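## Task

Lay three rods of three different colours end to end in one straight line so their combined length equals the green rod (8 cm). Colours set lengths in cm: blue 1, magenta 2, grey 3, orange 4, lime 5, purple 6, red 7, green 8, pink 9, turquoise 10. The rods must rest flat with their ends touching or nearly so, and no second train may exist. Every rod outside the train must sit at least one rod-width from it. The train must stay correct without the robot holding it, and both grippers must release and withdraw at the end.

## Robot and tools

ROBOT AND FRAME. Two arms, left_arm and right_arm, share one scene frame. Its origin is on the table surface midway between the arms, +x points out across the table, +z points up, and left_arm sits on the +y side. The names do not refer to sides of any image. Printed hand positions may be slightly off, more so when an arm reaches far.

GRIPPER GEOMETRY. Fingers extend along the gripper's own +z axis and close along its own x axis. end_effector_position is the point midway between the pads; the fingertips extend 17.5 mm past it. A pure rotation pivots about that point, which lies 25 mm from the last joint's axis toward the gripper's -y. A flat block juts about 9 cm from that axis toward -y and rotates with the hand, so watch it near rods and the table.

THE 20-NUMBER ROW. Every command row holds both arms, always 20 numbers: left x, y, z, qw, qx, qy, qz, gripper position, force_limit, speed, then the same ten for the right arm. x, y, z are an absolute target in metres in the scene frame; the quaternion is an absolute orientation, w first. To hold orientation, repeat the same quaternion every row rather than copying a drifted reported one. The three gripper numbers lie in [-1, 1]. position: +1 fully open (50 mm gap), about -0.65 pads meet, -1 means close until blocked (use this to grip). force_limit: -1 about 20 N per pad, 0 about 102 N, +1 about 185 N; actual grip can exceed this by roughly 17%. speed: finger closing rate, -1 = 20 mm/s, 0 = 85, +1 = 150. To leave a gripper unchanged, resend its previous three numbers; a 0 is a real command. For an idle arm, resend its whole last reported pose plus its gripper numbers each call.

execute_actions(actions): a list of actions; each action is a list of up to 15 rows, one row per 1/30 s step; if fewer than 15, the last row repeats. An empty list just returns state and images. Each step, the commanded pose is clipped to within 70 mm and 16 degrees of the measured pose; position wins over orientation if both cannot be met. After an action the arm only reaches its last clipped pose, so far targets need further actions. If any target lies over 0.6 m from the gripper's current position along any of the gripper's axes, that action is rejected for both arms; a malformed call, or a first action failing this check, rejects the whole call.

move(target, speed, blocking): target is one 20-number row of absolute poses; each gripper travels a straight line there, all arms finishing together, over 0.5 to 10 s (cut off at 10 s). speed is in m/s, 0.002 to 0.5, default 0.25; rotation rate up to twice that in rad/s. No obstacle avoidance. Arms lag, may stray and may overshoot speed near full stretch. Finger numbers apply at the start. The result adds a move: line: done, off_target, moving, held or fault, plus limits (paced = pose clipped; held = steps blocked, after which the arm may lurch fast) and each gripper's distance from its target. With blocking=false the call returns after 0.5 s; until a result shows the move ended, execute_actions and move are refused; use wait or stop.

wait(seconds): 0 to 10; arms keep the last command; returns early if a running move ends. stop(): brakes a running move; needs braking room; fingers keep moving. zoom_image(camera, region): region [x0, y0, x1, y1] in pixels, at most 504 by 504, of cam_head_left, cam_head_right, cam_left_wrist or cam_right_wrist (all 672x504; head cameras fx about 458, wrist about 306 to 322). finished_scene(scene): pass the current scene number; irreversible; reports success. Replying with no tool call ends everything.

RESULT LINES. State line gives each gripper's pose. Hand target is where the controller is driving now. pose unreachable means a clearance check altered or blocked that arm's command. object_status: 0 moving, 1 blocked while opening, 2 blocked while closing (a grip), 3 reached the command or pads met (likely empty). A new position resets status to 0 briefly. Fingers only take new force_limit or speed after position changes by at least 0.01; open first to regrip softer. Lost grips auto-reclose, except after force_limit -1, where status stays 2 even if empty. Opening in mm is about (250 - position_measured) x 0.202. Flange force is noisy, includes held weight, may read no reading. MOTOR HOT warns of heating; OVER-TEMPERATURE FAULT brakes the arm.

FAULTS AND CAUTIONS. Contact torque reaching a joint's limit (waist, shoulder, elbow 152 N m; forearm roll, wrist pitch, wrist roll 38 N m, held weight included) or 150 N outside force stops that arm for 10 s and drops the rest of the call. Arms are stiff: aiming even slightly into a firm surface can fault, and faster contact hits harder. Never push anything off the table, never let arms collide, avoid drops and hard presses. Disturbances may briefly pull a held rod or nudge loose ones. The simulation keeps running while you compose replies, holding the last command.

Each tool is called as name(argument=value, ...) on one line, values as JSON.

## Session

execute_actions(actions=[])

Scene clock: 0.00 s.
left_arm: end_effector_position=(+0.4579, +0.5675, +0.2531) position_measured=3 object_status=3 end_effector_quat_wxyz=(-0.272, -0.314, +0.848, -0.330) | right_arm: end_effector_position=(+0.5795, -0.6970, +0.2137) position_measured=3 object_status=3 end_effector_quat_wxyz=(+0.005, +0.643, +0.752, +0.142)
Joint positions: left_arm=[ 0.614  0.658  0.404  0.41  -2.106  1.567] | right_arm=[-0.567  0.61   0.722 -0.276 -1.609  0.63 ]
Joint velocities: left_arm=[ 0.     0.     0.    -0.    -0.     0.001] | right_arm=[-0.     0.     0.    -0.    -0.001  0.   ]
Flange force (N, the push that the arm receives, along the gripper's own x y z axes): no reading
Hand target (left_arm): +0.458, +0.567, +0.253; -0.272, -0.314, +0.848, -0.330
Hand target (right_arm): +0.579, -0.697, +0.214; +0.005, +0.643, +0.752, +0.142

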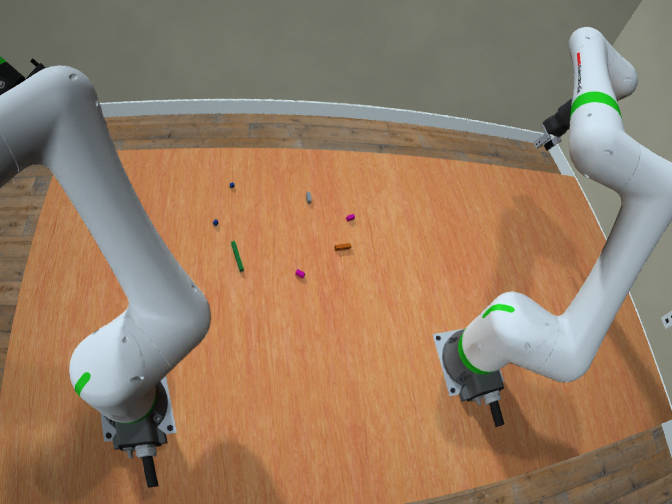

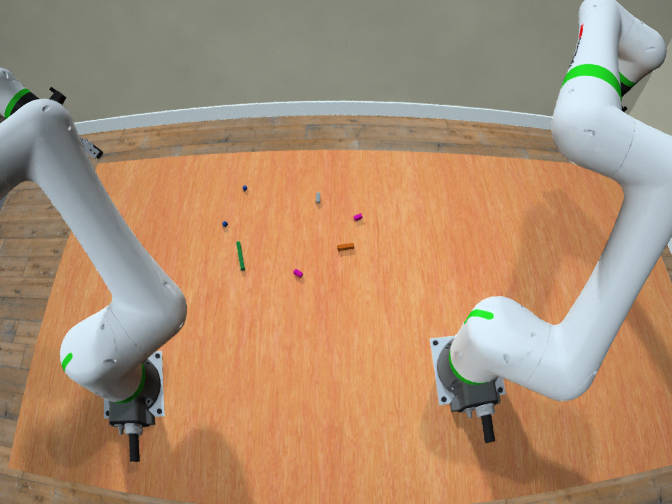

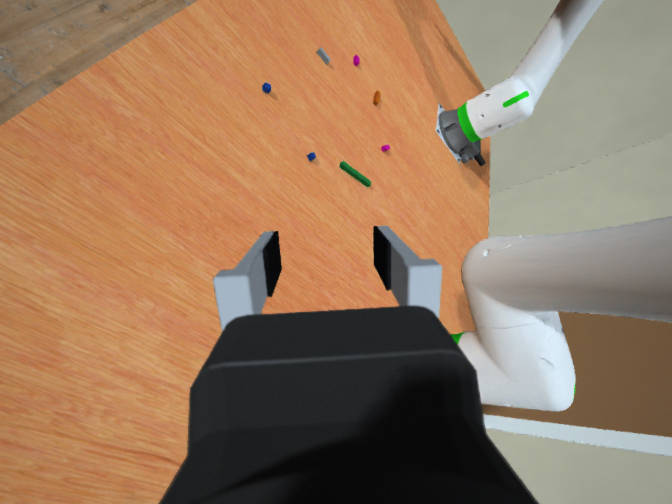

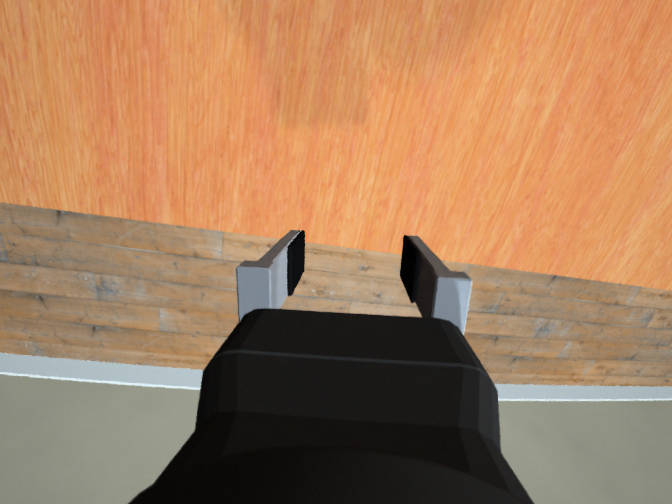

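move(target=[0.35,0.15,0.35,0,1,0,0,1,0,0,0.5795,-0.697,0.2137,0.005,0.643,0.752,0.142,1,0,0])

Scene clock: 13.03 s.
left_arm: end_effector_position=(+0.3502, +0.1503, +0.3505) position_measured=3 object_status=3 end_effector_quat_wxyz=(+0.267, +0.893, -0.314, +0.181) | right_arm: end_effector_position=(+0.5795, -0.6970, +0.2137) position_measured=3 object_status=3 end_effector_quat_wxyz=(+0.005, +0.643, +0.752, +0.142)
Joint positions: left_arm=[-0.161 -0.265 -0.357  0.651 -1.341  3.927] | right_arm=[-0.567  0.611  0.723 -0.277 -1.61   0.631]
Joint velocities: left_arm=[ 0.009 -0.015 -0.027  0.025  0.017  0.   ] | right_arm=[ 0.    -0.    -0.    -0.     0.     0.001]
Flange force (N, the push that the arm receives, along the gripper's own x y z axes): left_arm=[0.4 -1.2 -3.1] | right_arm=[-3.2 4.4 -1.1]
Hand target (left_arm): +0.350, +0.150, +0.351; +0.267, +0.893, -0.314, +0.181
Hand target (right_arm): +0.579, -0.697, +0.214; +0.005, +0.643, +0.752, +0.142
Off the commanded pose (left_arm): 0.001 m, 54 deg; orientation clipped at the last step of the last action.
Off the commanded pose (right_arm): 0.000 m, 0 deg.
joint sent to its limit (left arm) — the command would take joint 6 (wrist roll) past its upper limit, so that joint was sent only as far as its limit.
move: off_target (left_arm); limits=paced

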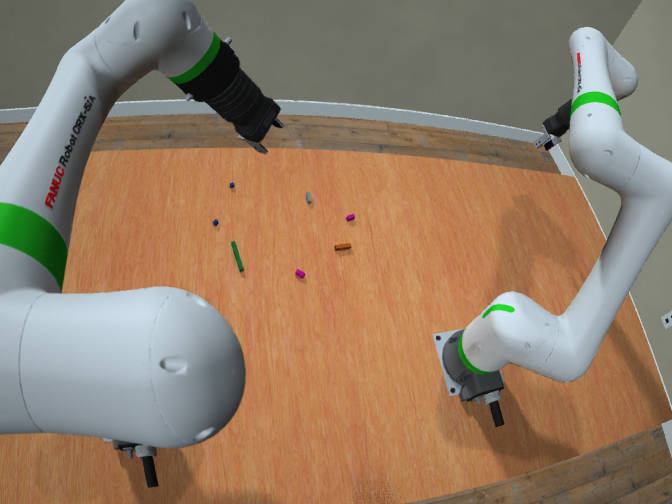

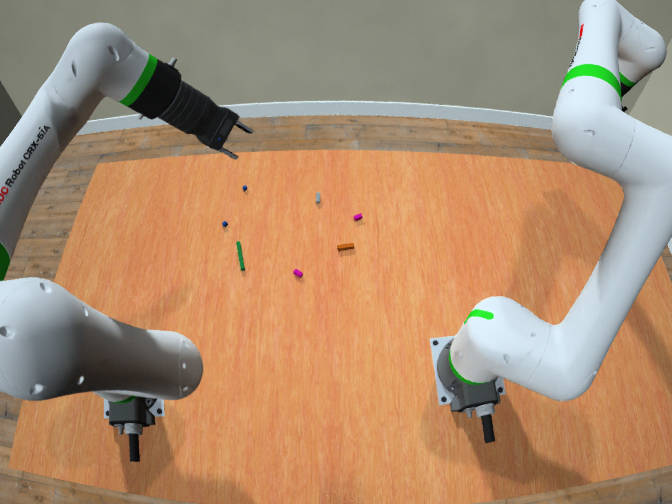

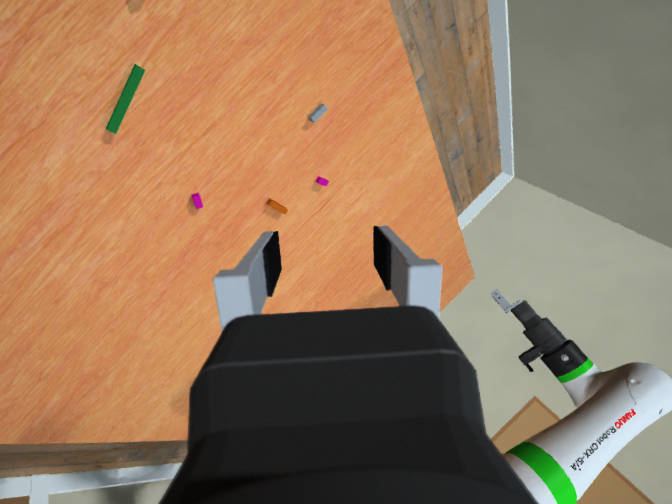

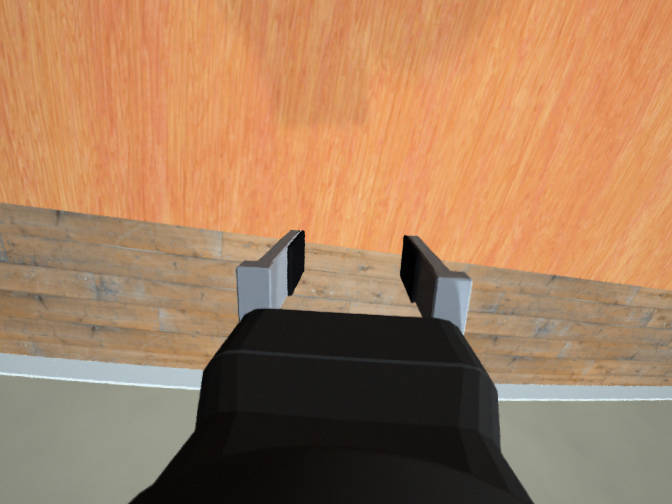

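move(target=[0.33,0.15,0.35,0,0,1,0,1,0,0,0.5795,-0.697,0.2137,0.005,0.643,0.752,0.142,1,0,0])

Scene clock: 26.57 s.
left_arm: end_effector_position=(+0.3296, +0.1492, +0.3496) position_measured=3 object_status=3 end_effector_quat_wxyz=(-0.000, +0.001, +1.000, -0.000) | right_arm: end_effector_position=(+0.5795, -0.6970, +0.2137) position_measured=3 object_status=3 end_effector_quat_wxyz=(+0.005, +0.643, +0.752, +0.142)
Joint positions: left_arm=[-0.471  0.033  0.227  0.    -1.765  1.878] | right_arm=[-0.567  0.611  0.723 -0.277 -1.61   0.631]
Joint velocities: left_arm=[ 0.001  0.    -0.     0.     0.     0.001] | right_arm=[ 0.    -0.     0.    -0.     0.002 -0.001]
Flange force (N, the push that the arm receives, along the gripper's own x y z axes): left_arm=[-3.9 -0.8 -3.7] | right_arm=[-5.5 2.6 -0.8]
Hand target (left_arm): +0.330, +0.149, +0.349; -0.000, +0.001, +1.000, -0.000
Hand target (right_arm): +0.580, -0.697, +0.214; +0.005, +0.643, +0.752, +0.142
Off the commanded pose (left_arm): 0.001 m, 0 deg.
Off the commanded pose (right_arm): 0.000 m, 0 deg.
move: done

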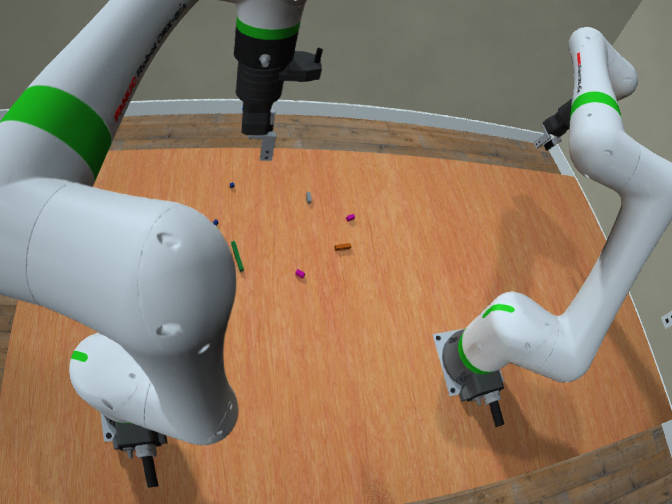

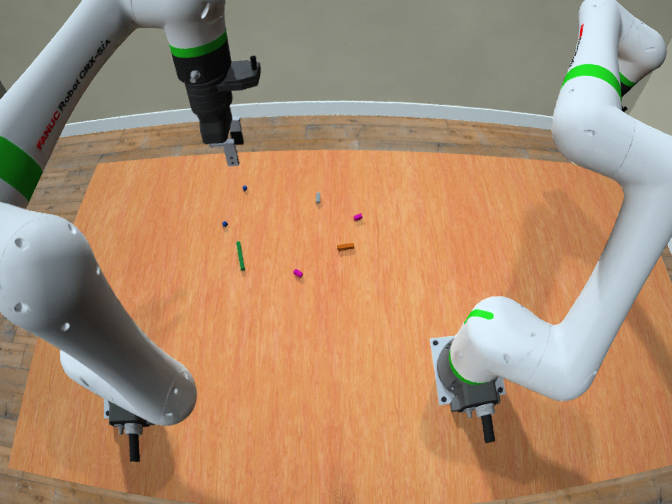

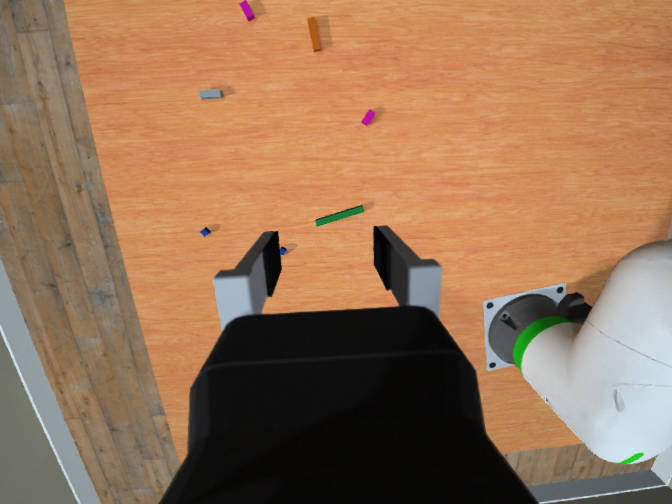

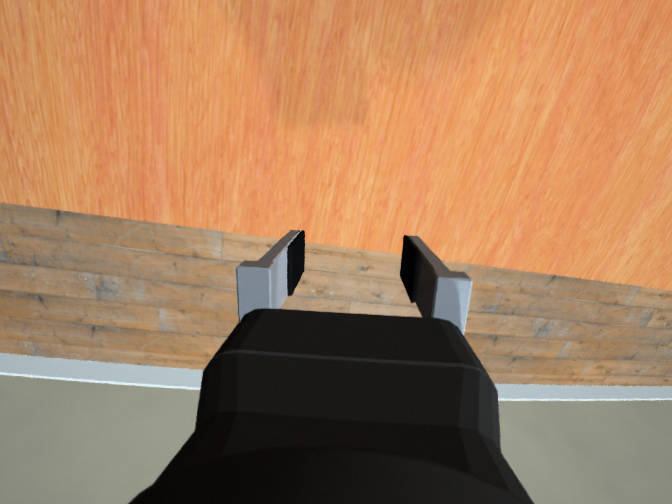

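move(target=[0.33,0.05,0.25,0,0,1,0,1,0,0,0.5795,-0.697,0.2137,0.005,0.643,0.752,0.142,1,0,0])

Scene clock: 42.53 s.
left_arm: end_effector_position=(+0.3295, +0.0500, +0.2498) position_measured=3 object_status=3 end_effector_quat_wxyz=(-0.000, -0.000, +1.000, +0.000) | right_arm: end_effector_position=(+0.5795, -0.6970, +0.2137) position_measured=3 object_status=3 end_effector_quat_wxyz=(+0.005, +0.643, +0.752, +0.142)
Joint positions: left_arm=[-0.666  0.173  0.147  0.    -1.546  2.076] | right_arm=[-0.567  0.611  0.723 -0.277 -1.61   0.631]
Joint velocities: left_arm=[-0.001  0.001  0.001 -0.001  0.     0.   ] | right_arm=[-0.    -0.001 -0.    -0.001  0.     0.   ]
Flange force (N, the push that the arm receives, along the gripper's own x y z axes): left_arm=[-4.8 -5.3 -3.3] | right_arm=[-1.0 -0.5 1.8]
Hand target (left_arm): +0.330, +0.050, +0.250; -0.000, -0.000, +1.000, +0.000
Hand target (right_arm): +0.580, -0.697, +0.214; +0.005, +0.643, +0.752, +0.142
Off the commanded pose (left_arm): 0.001 m, 0 deg.
Off the commanded pose (right_arm): 0.000 m, 0 deg.
move: done

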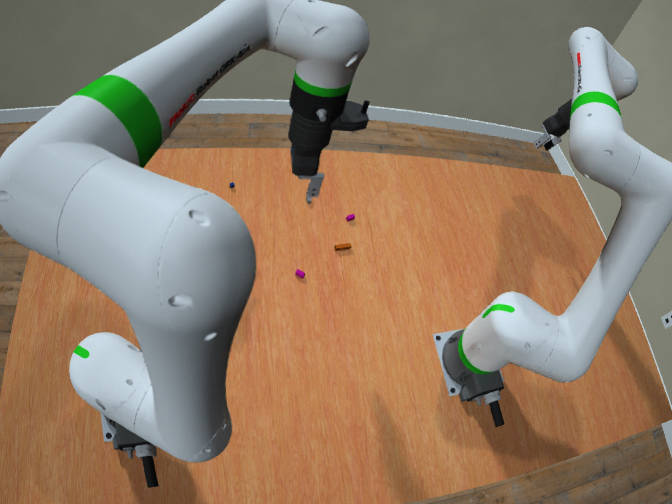

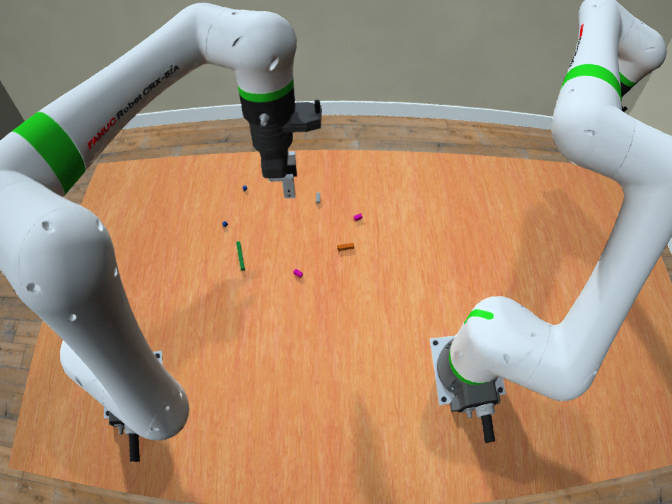

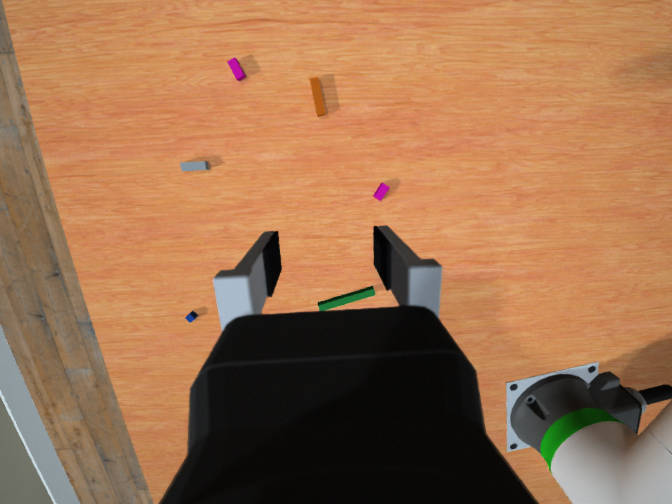

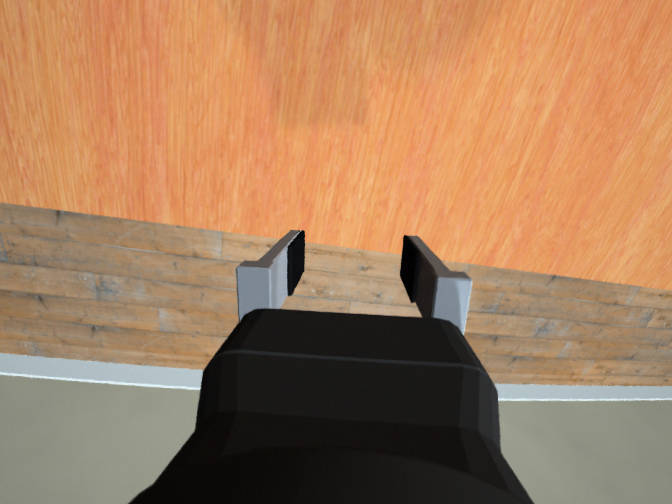

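move(target=[0.347,-0.059,0.10,0,0,1,0,1,0,0,0.5795,-0.697,0.2137,0.005,0.643,0.752,0.142,1,0,0])

Scene clock: 78.67 s.
left_arm: end_effector_position=(+0.3465, -0.0588, +0.0998) position_measured=3 object_status=3 end_effector_quat_wxyz=(-0.000, -0.000, +1.000, +0.000) | right_arm: end_effector_position=(+0.5795, -0.6970, +0.2137) position_measured=3 object_status=3 end_effector_quat_wxyz=(+0.005, +0.643, +0.752, +0.142)
Joint positions: left_arm=[-0.816  0.461  0.167 -0.    -1.277  2.226] | right_arm=[-0.567  0.611  0.723 -0.277 -1.61   0.631]
Joint velocities: left_arm=[-0.001  0.001  0.    -0.     0.    -0.002] | right_arm=[ 0.001  0.001 -0.     0.    -0.    -0.   ]
Flange force (N, the push that the arm receives, along the gripper's own x y z axes): left_arm=[-0.9 0.6 -2.7] | right_arm=[-5.2 2.7 0.7]
Hand target (left_arm): +0.347, -0.059, +0.100; -0.000, -0.000, +1.000, +0.000
Hand target (right_arm): +0.580, -0.697, +0.214; +0.005, +0.643, +0.752, +0.142
Off the commanded pose (left_arm): 0.001 m, 0 deg.
Off the commanded pose (right_arm): 0.000 m, 0 deg.
move: done

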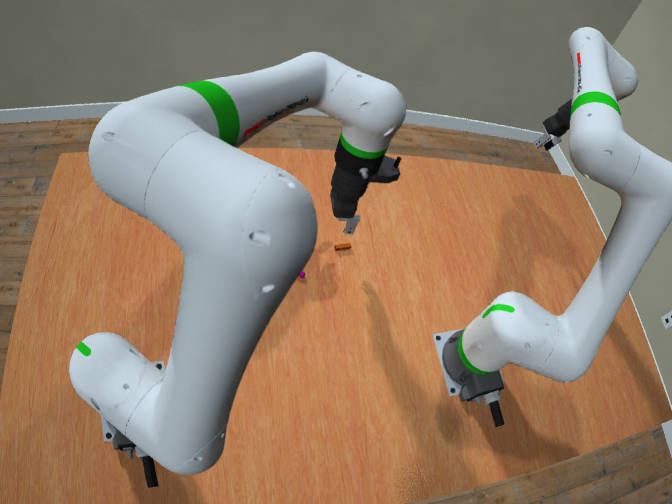

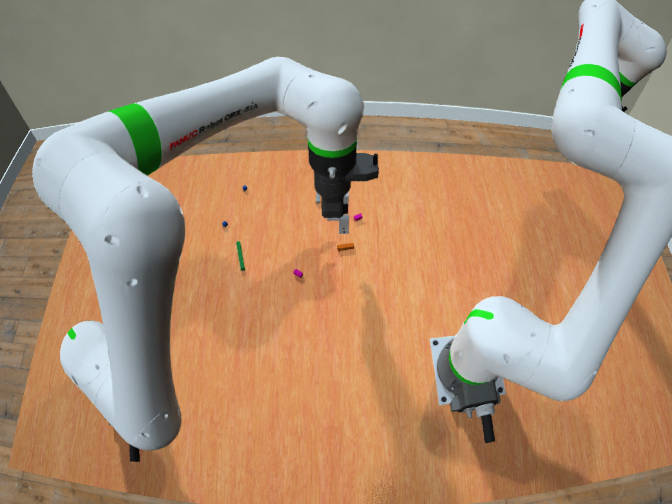

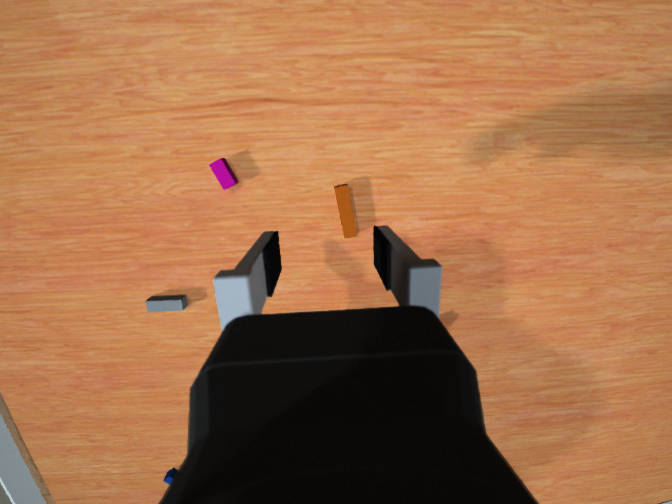

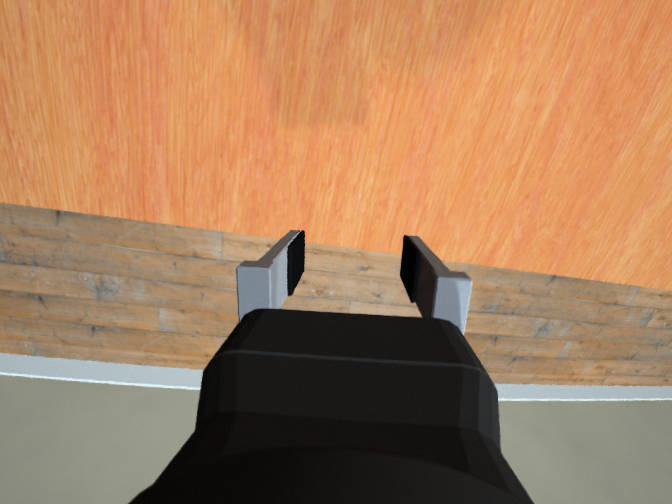

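move(target=[0.334,-0.059,0.05,0,-0.078,0.997,0,1,0,0,0.5795,-0.697,0.2137,0.005,0.643,0.752,0.142,1,0,0], speed=0.1)

zoom_image(camera="cam_left_wrist", region=[168,100,504,352])

Scene clock: 92.70 s.
left_arm: end_effector_position=(+0.3339, -0.0589, +0.0501) position_measured=3 object_status=3 end_effector_quat_wxyz=(-0.000, -0.078, +0.997, -0.000) | right_arm: end_effector_position=(+0.5795, -0.6970, +0.2137) position_measured=3 object_status=3 end_effector_quat_wxyz=(+0.005, +0.643, +0.752, +0.142)
Joint positions: left_arm=[-0.834  0.478  0.07   0.    -1.162  2.399] | right_arm=[-0.567  0.611  0.723 -0.277 -1.61   0.631]
Joint velocities: left_arm=[0.    0.    0.001 0.001 0.    0.001] | right_arm=[-0.    -0.    -0.     0.     0.001  0.001]
Flange force (N, the push that the arm receives, along the gripper's own x y z axes): left_arm=[-0.8 -0.9 -1.3] | right_arm=[-2.8 1.6 0.2]
Hand target (left_arm): +0.334, -0.059, +0.050; +0.000, -0.078, +0.997, +0.000
Hand target (right_arm): +0.580, -0.697, +0.214; +0.005, +0.643, +0.752, +0.142
Off the commanded pose (left_arm): 0.000 m, 0 deg.
Off the commanded pose (right_arm): 0.000 m, 0 deg.
move: done

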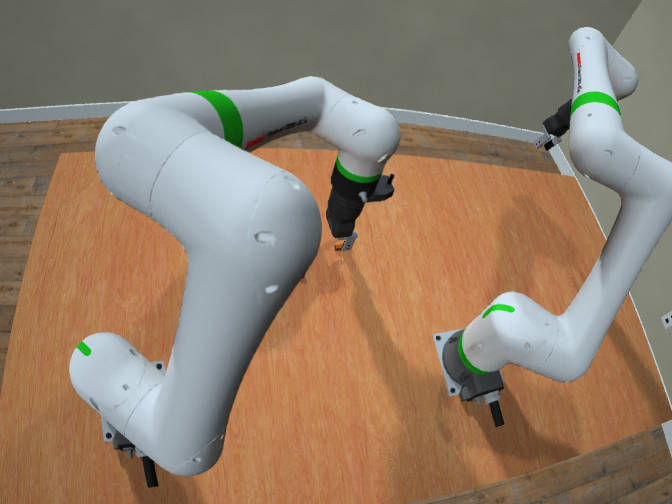

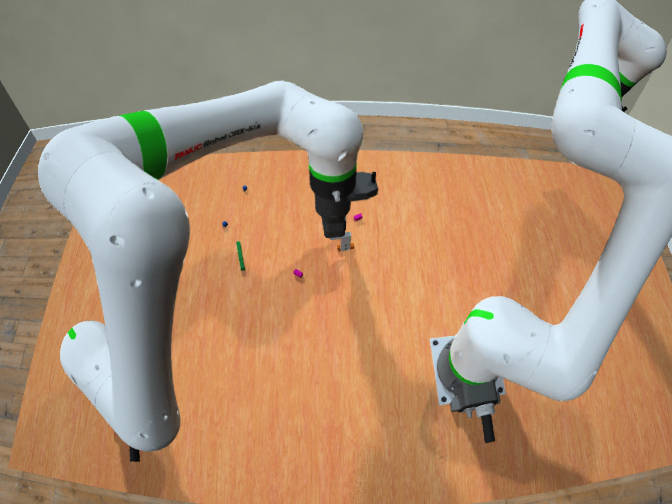

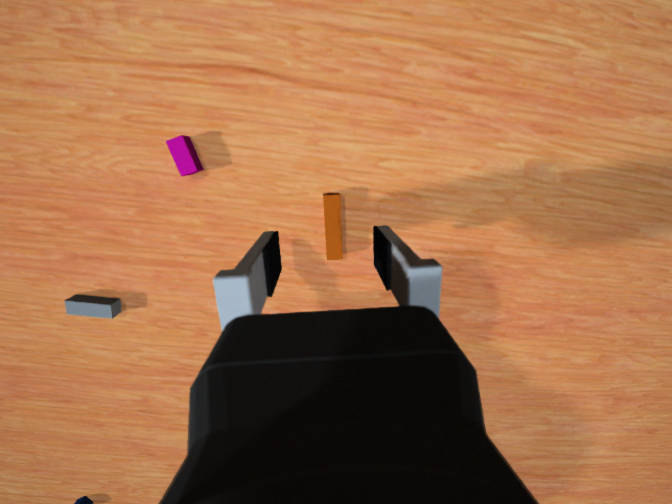

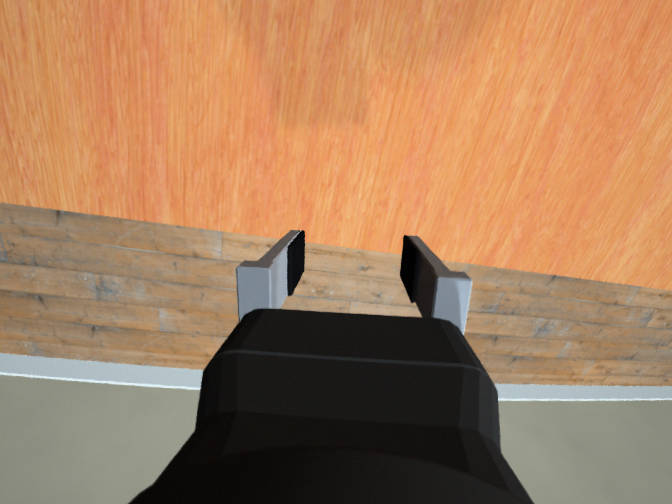

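Region (168, 100, 504, 352) of cam_left_wrist's 672x504 image, scaled by 1.500, with more detail than that image has; it fills the top 378 rows of this view, and the rest is white.

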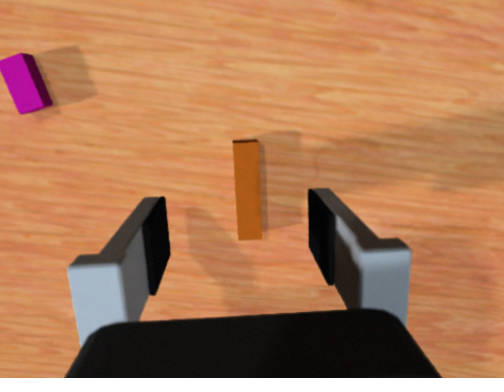

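move(target=[0.331,-0.054,0.024,0,-0.095,0.995,0,1,0,0,0.5795,-0.697,0.2137,0.005,0.643,0.752,0.142,1,0,0], speed=0.05)

Scene clock: 102.27 s.
left_arm: end_effector_position=(+0.3310, -0.0539, +0.0240) position_measured=3 object_status=3 end_effector_quat_wxyz=(+0.000, -0.095, +0.995, +0.000) | right_arm: end_effector_position=(+0.5795, -0.6970, +0.2137) position_measured=3 object_status=3 end_effector_quat_wxyz=(+0.005, +0.643, +0.752, +0.142)
Joint positions: left_arm=[-0.831  0.492  0.022 -0.    -1.102  2.431] | right_arm=[-0.567  0.611  0.723 -0.277 -1.61   0.631]
Joint velocities: left_arm=[ 0.     0.    -0.001  0.001  0.001 -0.   ] | right_arm=[-0.001 -0.    -0.     0.001  0.     0.   ]
Flange force (N, the push that the arm receives, along the gripper's own x y z axes): left_arm=[-1.3 -1.0 -1.1] | right_arm=[-10.1 9.1 -3.4]
Hand target (left_arm): +0.331, -0.054, +0.024; +0.000, -0.095, +0.995, +0.000
Hand target (right_arm): +0.580, -0.697, +0.214; +0.005, +0.643, +0.752, +0.142
Off the commanded pose (left_arm): 0.000 m, 0 deg.
Off the commanded pose (right_arm): 0.000 m, 0 deg.
move: done

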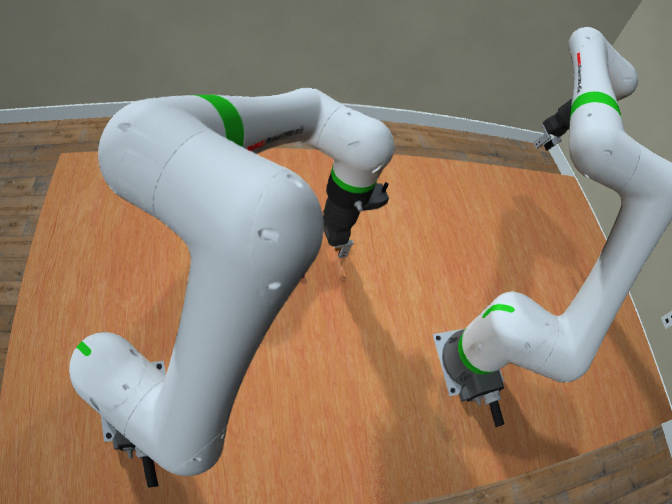

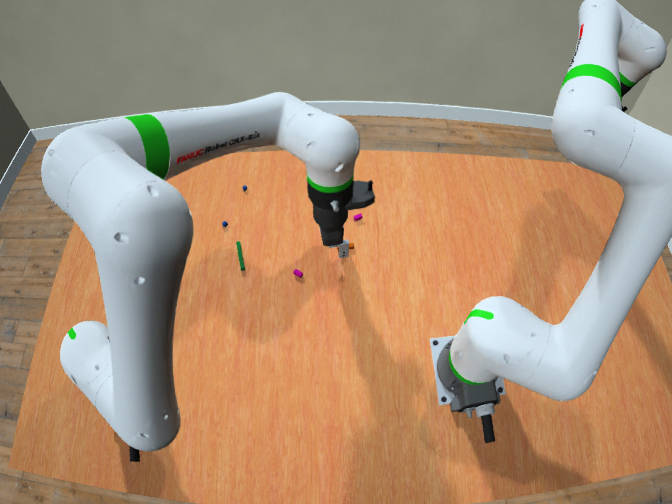

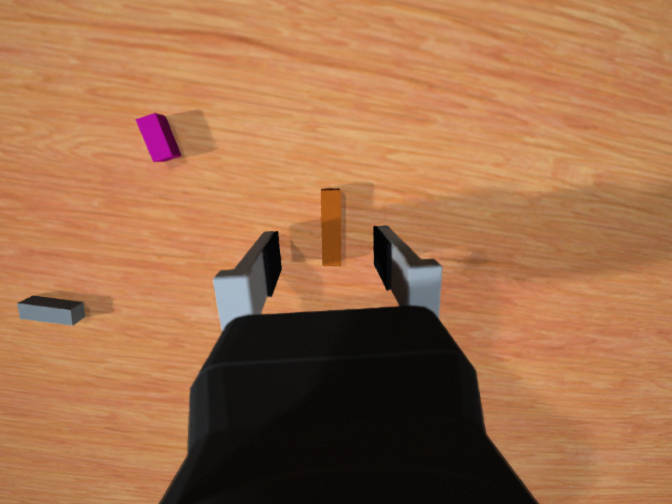

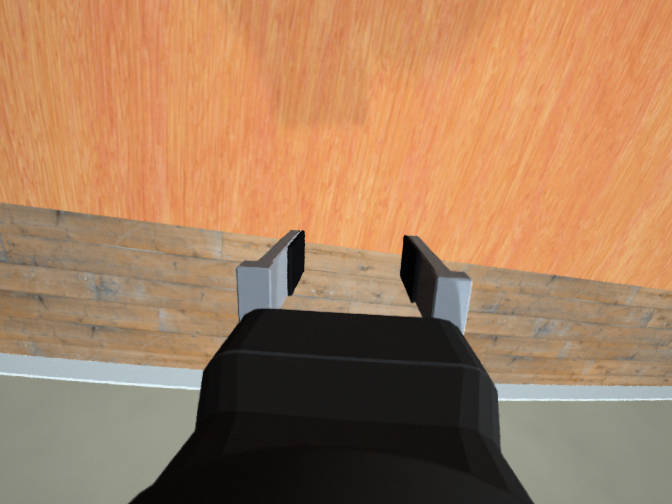

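move(target=[0.3295,-0.044,0.0205,0,-0.095,0.995,0,1,0,0,0.5795,-0.697,0.2137,0.005,0.643,0.752,0.142,1,0,0], speed=0.03)

execute_actions(actions=[[[0.3295,-0.044,0.0205,0,-0.095,0.995,0,-1,-0.6,0,0.5795,-0.697,0.2137,0.005,0.643,0.752,0.142,1,0,0]],[[0.3295,-0.044,0.0205,0,-0.095,0.995,0,-1,-0.6,0,0.5795,-0.697,0.2137,0.005,0.643,0.752,0.142,1,0,0]]])

Scene clock: 113.87 s.
left_arm: end_effector_position=(+0.3295, -0.0440, +0.0205) position_measured=3 object_status=3 end_effector_quat_wxyz=(+0.000, -0.095, +0.995, +0.000) | right_arm: end_effector_position=(+0.5795, -0.6970, +0.2137) position_measured=3 object_status=3 end_effector_quat_wxyz=(+0.005, +0.643, +0.752, +0.142)
Joint positions: left_arm=[-0.819  0.476 -0.01  -0.    -1.085  2.419] | right_arm=[-0.567  0.611  0.723 -0.277 -1.61   0.631]
Joint velocities: left_arm=[-0.    -0.     0.    -0.     0.001 -0.001] | right_arm=[ 0.     0.     0.     0.001 -0.001 -0.001]
Flange force (N, the push that the arm receives, along the gripper's own x y z axes): left_arm=[-1.4 -4.3 -1.9] | right_arm=[-5.1 4.4 -2.4]
Hand target (left_arm): +0.330, -0.044, +0.021; +0.000, -0.095, +0.995, -0.000
Hand target (right_arm): +0.580, -0.697, +0.214; +0.005, +0.643, +0.752, +0.142
Off the commanded pose (left_arm): 0.000 m, 0 deg.
Off the commanded pose (right_arm): 0.000 m, 0 deg.
move: done

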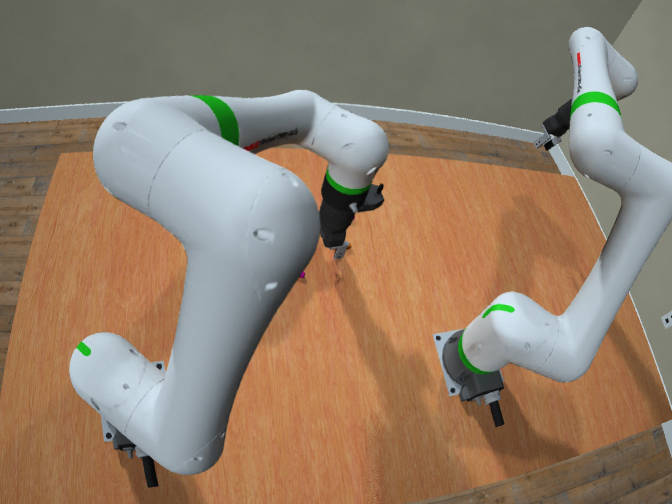

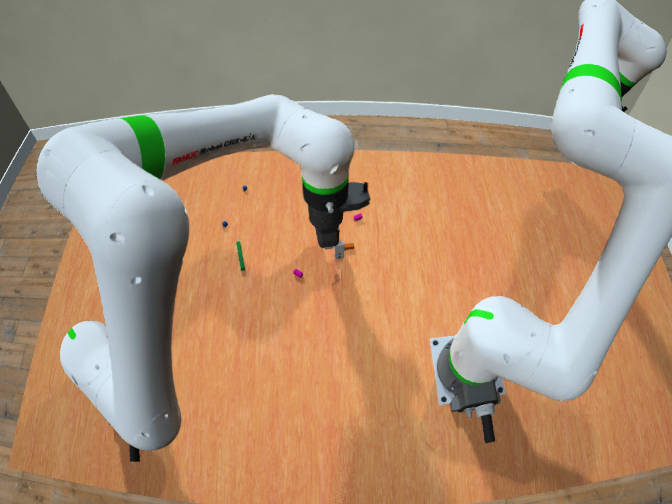

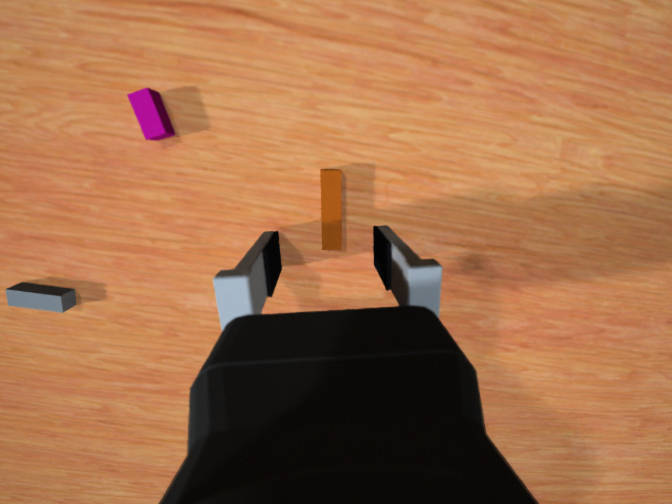

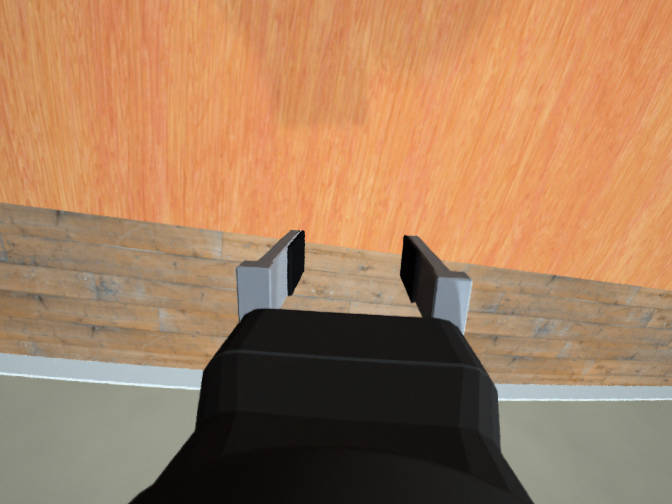

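Scene clock: 114.87 s.
left_arm: end_effector_position=(+0.3295, -0.0440, +0.0205) position_measured=207 object_status=2 end_effector_quat_wxyz=(+0.000, -0.095, +0.995, +0.000) | right_arm: end_effector_position=(+0.5795, -0.6970, +0.2137) position_measured=3 object_status=3 end_effector_quat_wxyz=(+0.005, +0.643, +0.752, +0.142)
Joint positions: left_arm=[-0.819  0.476 -0.01  -0.    -1.085  2.419] | right_arm=[-0.567  0.611  0.723 -0.277 -1.61   0.631]
Joint velocities: left_arm=[-0.     0.     0.     0.    -0.    -0.001] | right_arm=[-0.    -0.    -0.     0.    -0.001  0.001]
Flange force (N, the push that the arm receives, along the gripper's own x y z axes): left_arm=[-2.3 -2.8 -1.5] | right_arm=[-7.8 8.5 -2.5]
Flange force at the end of the 1st action (N, along the gripper's axes at the end of the call): left_arm=[-1.1 -3.4 -1.1] | right_arm=[-2.2 2.8 0.6]
Hand target (left_arm): +0.330, -0.044, +0.021; +0.000, -0.095, +0.995, +0.000
Hand target (right_arm): +0.580, -0.697, +0.214; +0.005, +0.643, +0.752, +0.142
Off the commanded pose (left_arm): 0.000 m, 0 deg.
Off the commanded pose (right_arm): 0.000 m, 0 deg.

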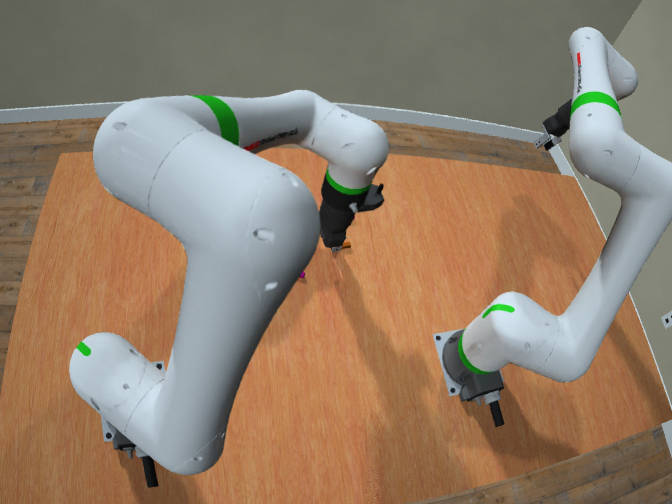

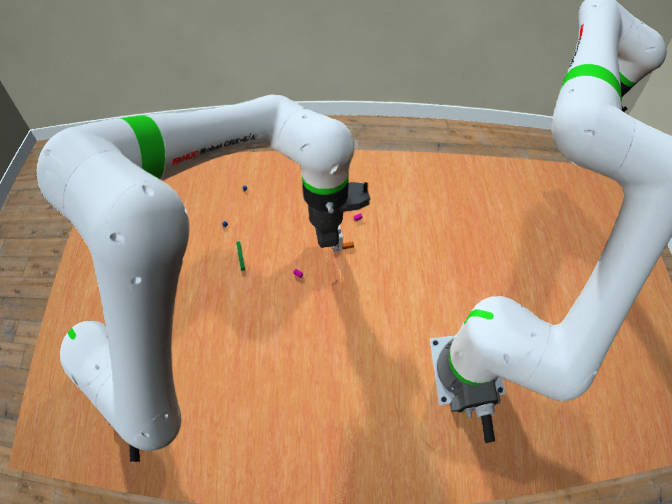

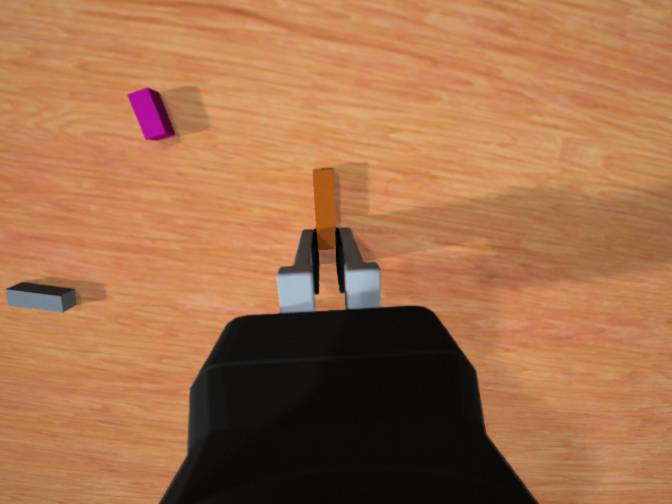

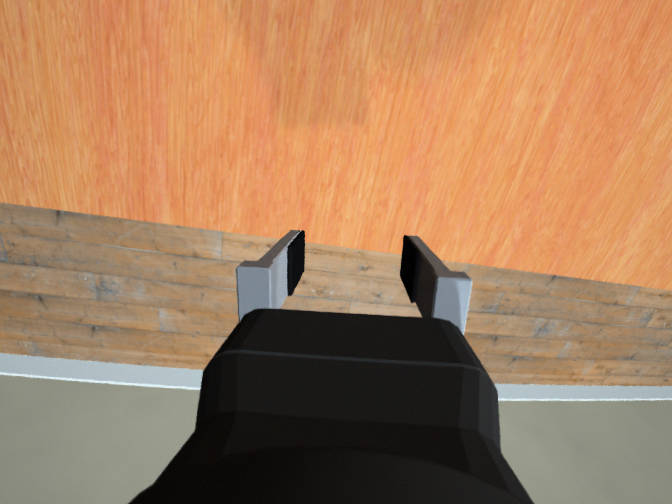

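execute_actions(actions=[[[0.3295,-0.044,0.0205,0,-0.095,0.995,0,0.2,-0.6,0,0.5795,-0.697,0.2137,0.005,0.643,0.752,0.142,1,0,0]],[[0.333,-0.061,0.0205,0,-0.095,0.995,0,0.2,-0.6,0,0.5795,-0.697,0.2137,0.005,0.643,0.752,0.142,1,0,0]],[[0.333,-0.061,0.0205,0,-0.095,0.995,0,0.2,-0.6,0,0.5795,-0.697,0.2137,0.005,0.643,0.752,0.142,1,0,0]],[[0.333,-0.061,0.0205,0,-0.095,0.995,0,-1,-0.6,0,0.5795,-0.697,0.2137,0.005,0.643,0.752,0.142,1,0,0]],[[0.333,-0.061,0.0205,0,-0.095,0.995,0,-1,-0.6,0,0.5795,-0.697,0.2137,0.005,0.643,0.752,0.142,1,0,0]]])

Scene clock: 126.37 s.
left_arm: end_effector_position=(+0.3330, -0.0610, +0.0205) position_measured=205 object_status=2 end_effector_quat_wxyz=(+0.000, -0.095, +0.995, +0.000) | right_arm: end_effector_position=(+0.5795, -0.6970, +0.2137) position_measured=3 object_status=3 end_effector_quat_wxyz=(+0.005, +0.643, +0.752, +0.142)
Joint positions: left_arm=[-0.838  0.511  0.042 -0.    -1.102  2.438] | right_arm=[-0.567  0.611  0.723 -0.277 -1.61   0.631]
Joint velocities: left_arm=[ 0.001 -0.    -0.002  0.    -0.     0.001] | right_arm=[ 0.001 -0.     0.    -0.     0.    -0.   ]
Flange force (N, the push that the arm receives, along the gripper's own x y z axes): left_arm=[-1.2 -1.0 -0.7] | right_arm=[-3.2 2.4 -0.7]
Flange force at the end of the 1st action (N, along the gripper's axes at the end of the call): left_arm=[-2.4 -3.1 -0.9] | right_arm=[-3.0 2.0 0.5]
Flange force at the end of the 2nd action (N, along the gripper's axes at the end of the call): left_arm=[-2.7 -3.2 -1.8] | right_arm=[-1.2 -0.6 -0.3]
Flange force at the end of the 3rd action (N, along the gripper's axes at the end of the call): left_arm=[-0.5 -1.4 -1.1] | right_arm=[-4.0 3.0 0.8]
Flange force at the end of the 4th action (N, along the gripper's axes at the end of the call): left_arm=[-1.8 -0.7 -1.6] | right_arm=[-3.0 3.3 0.3]
Hand target (left_arm): +0.333, -0.061, +0.021; -0.000, -0.095, +0.995, +0.000
Hand target (right_arm): +0.580, -0.697, +0.214; +0.005, +0.643, +0.752, +0.142
Off the commanded pose (left_arm): 0.000 m, 0 deg.
Off the commanded pose (right_arm): 0.000 m, 0 deg.

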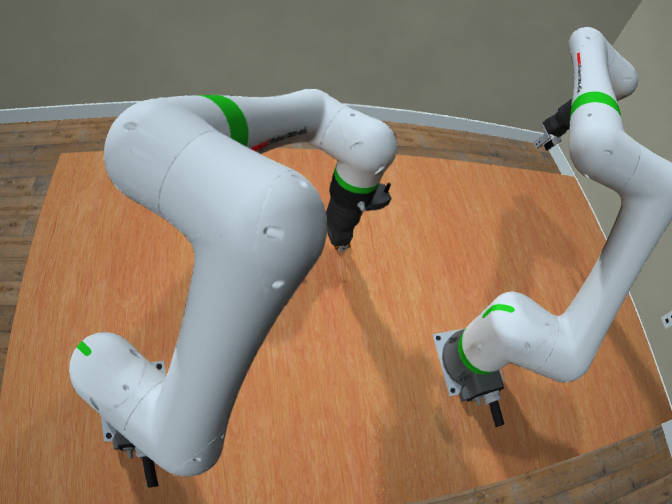

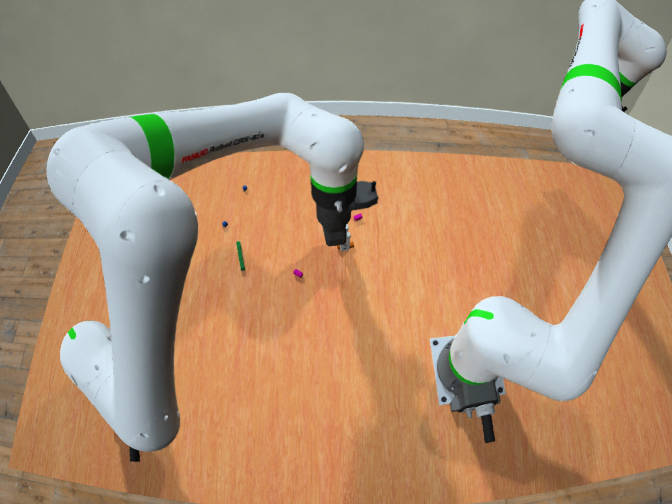

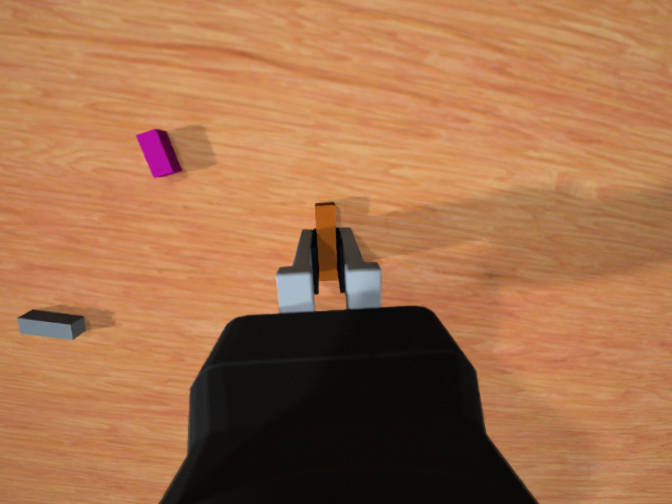

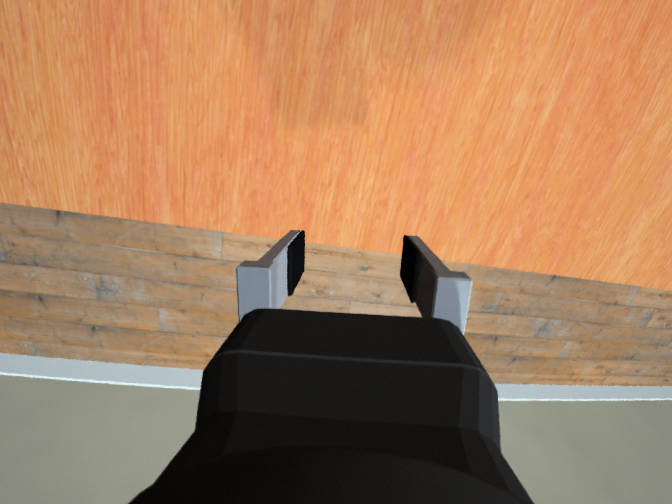

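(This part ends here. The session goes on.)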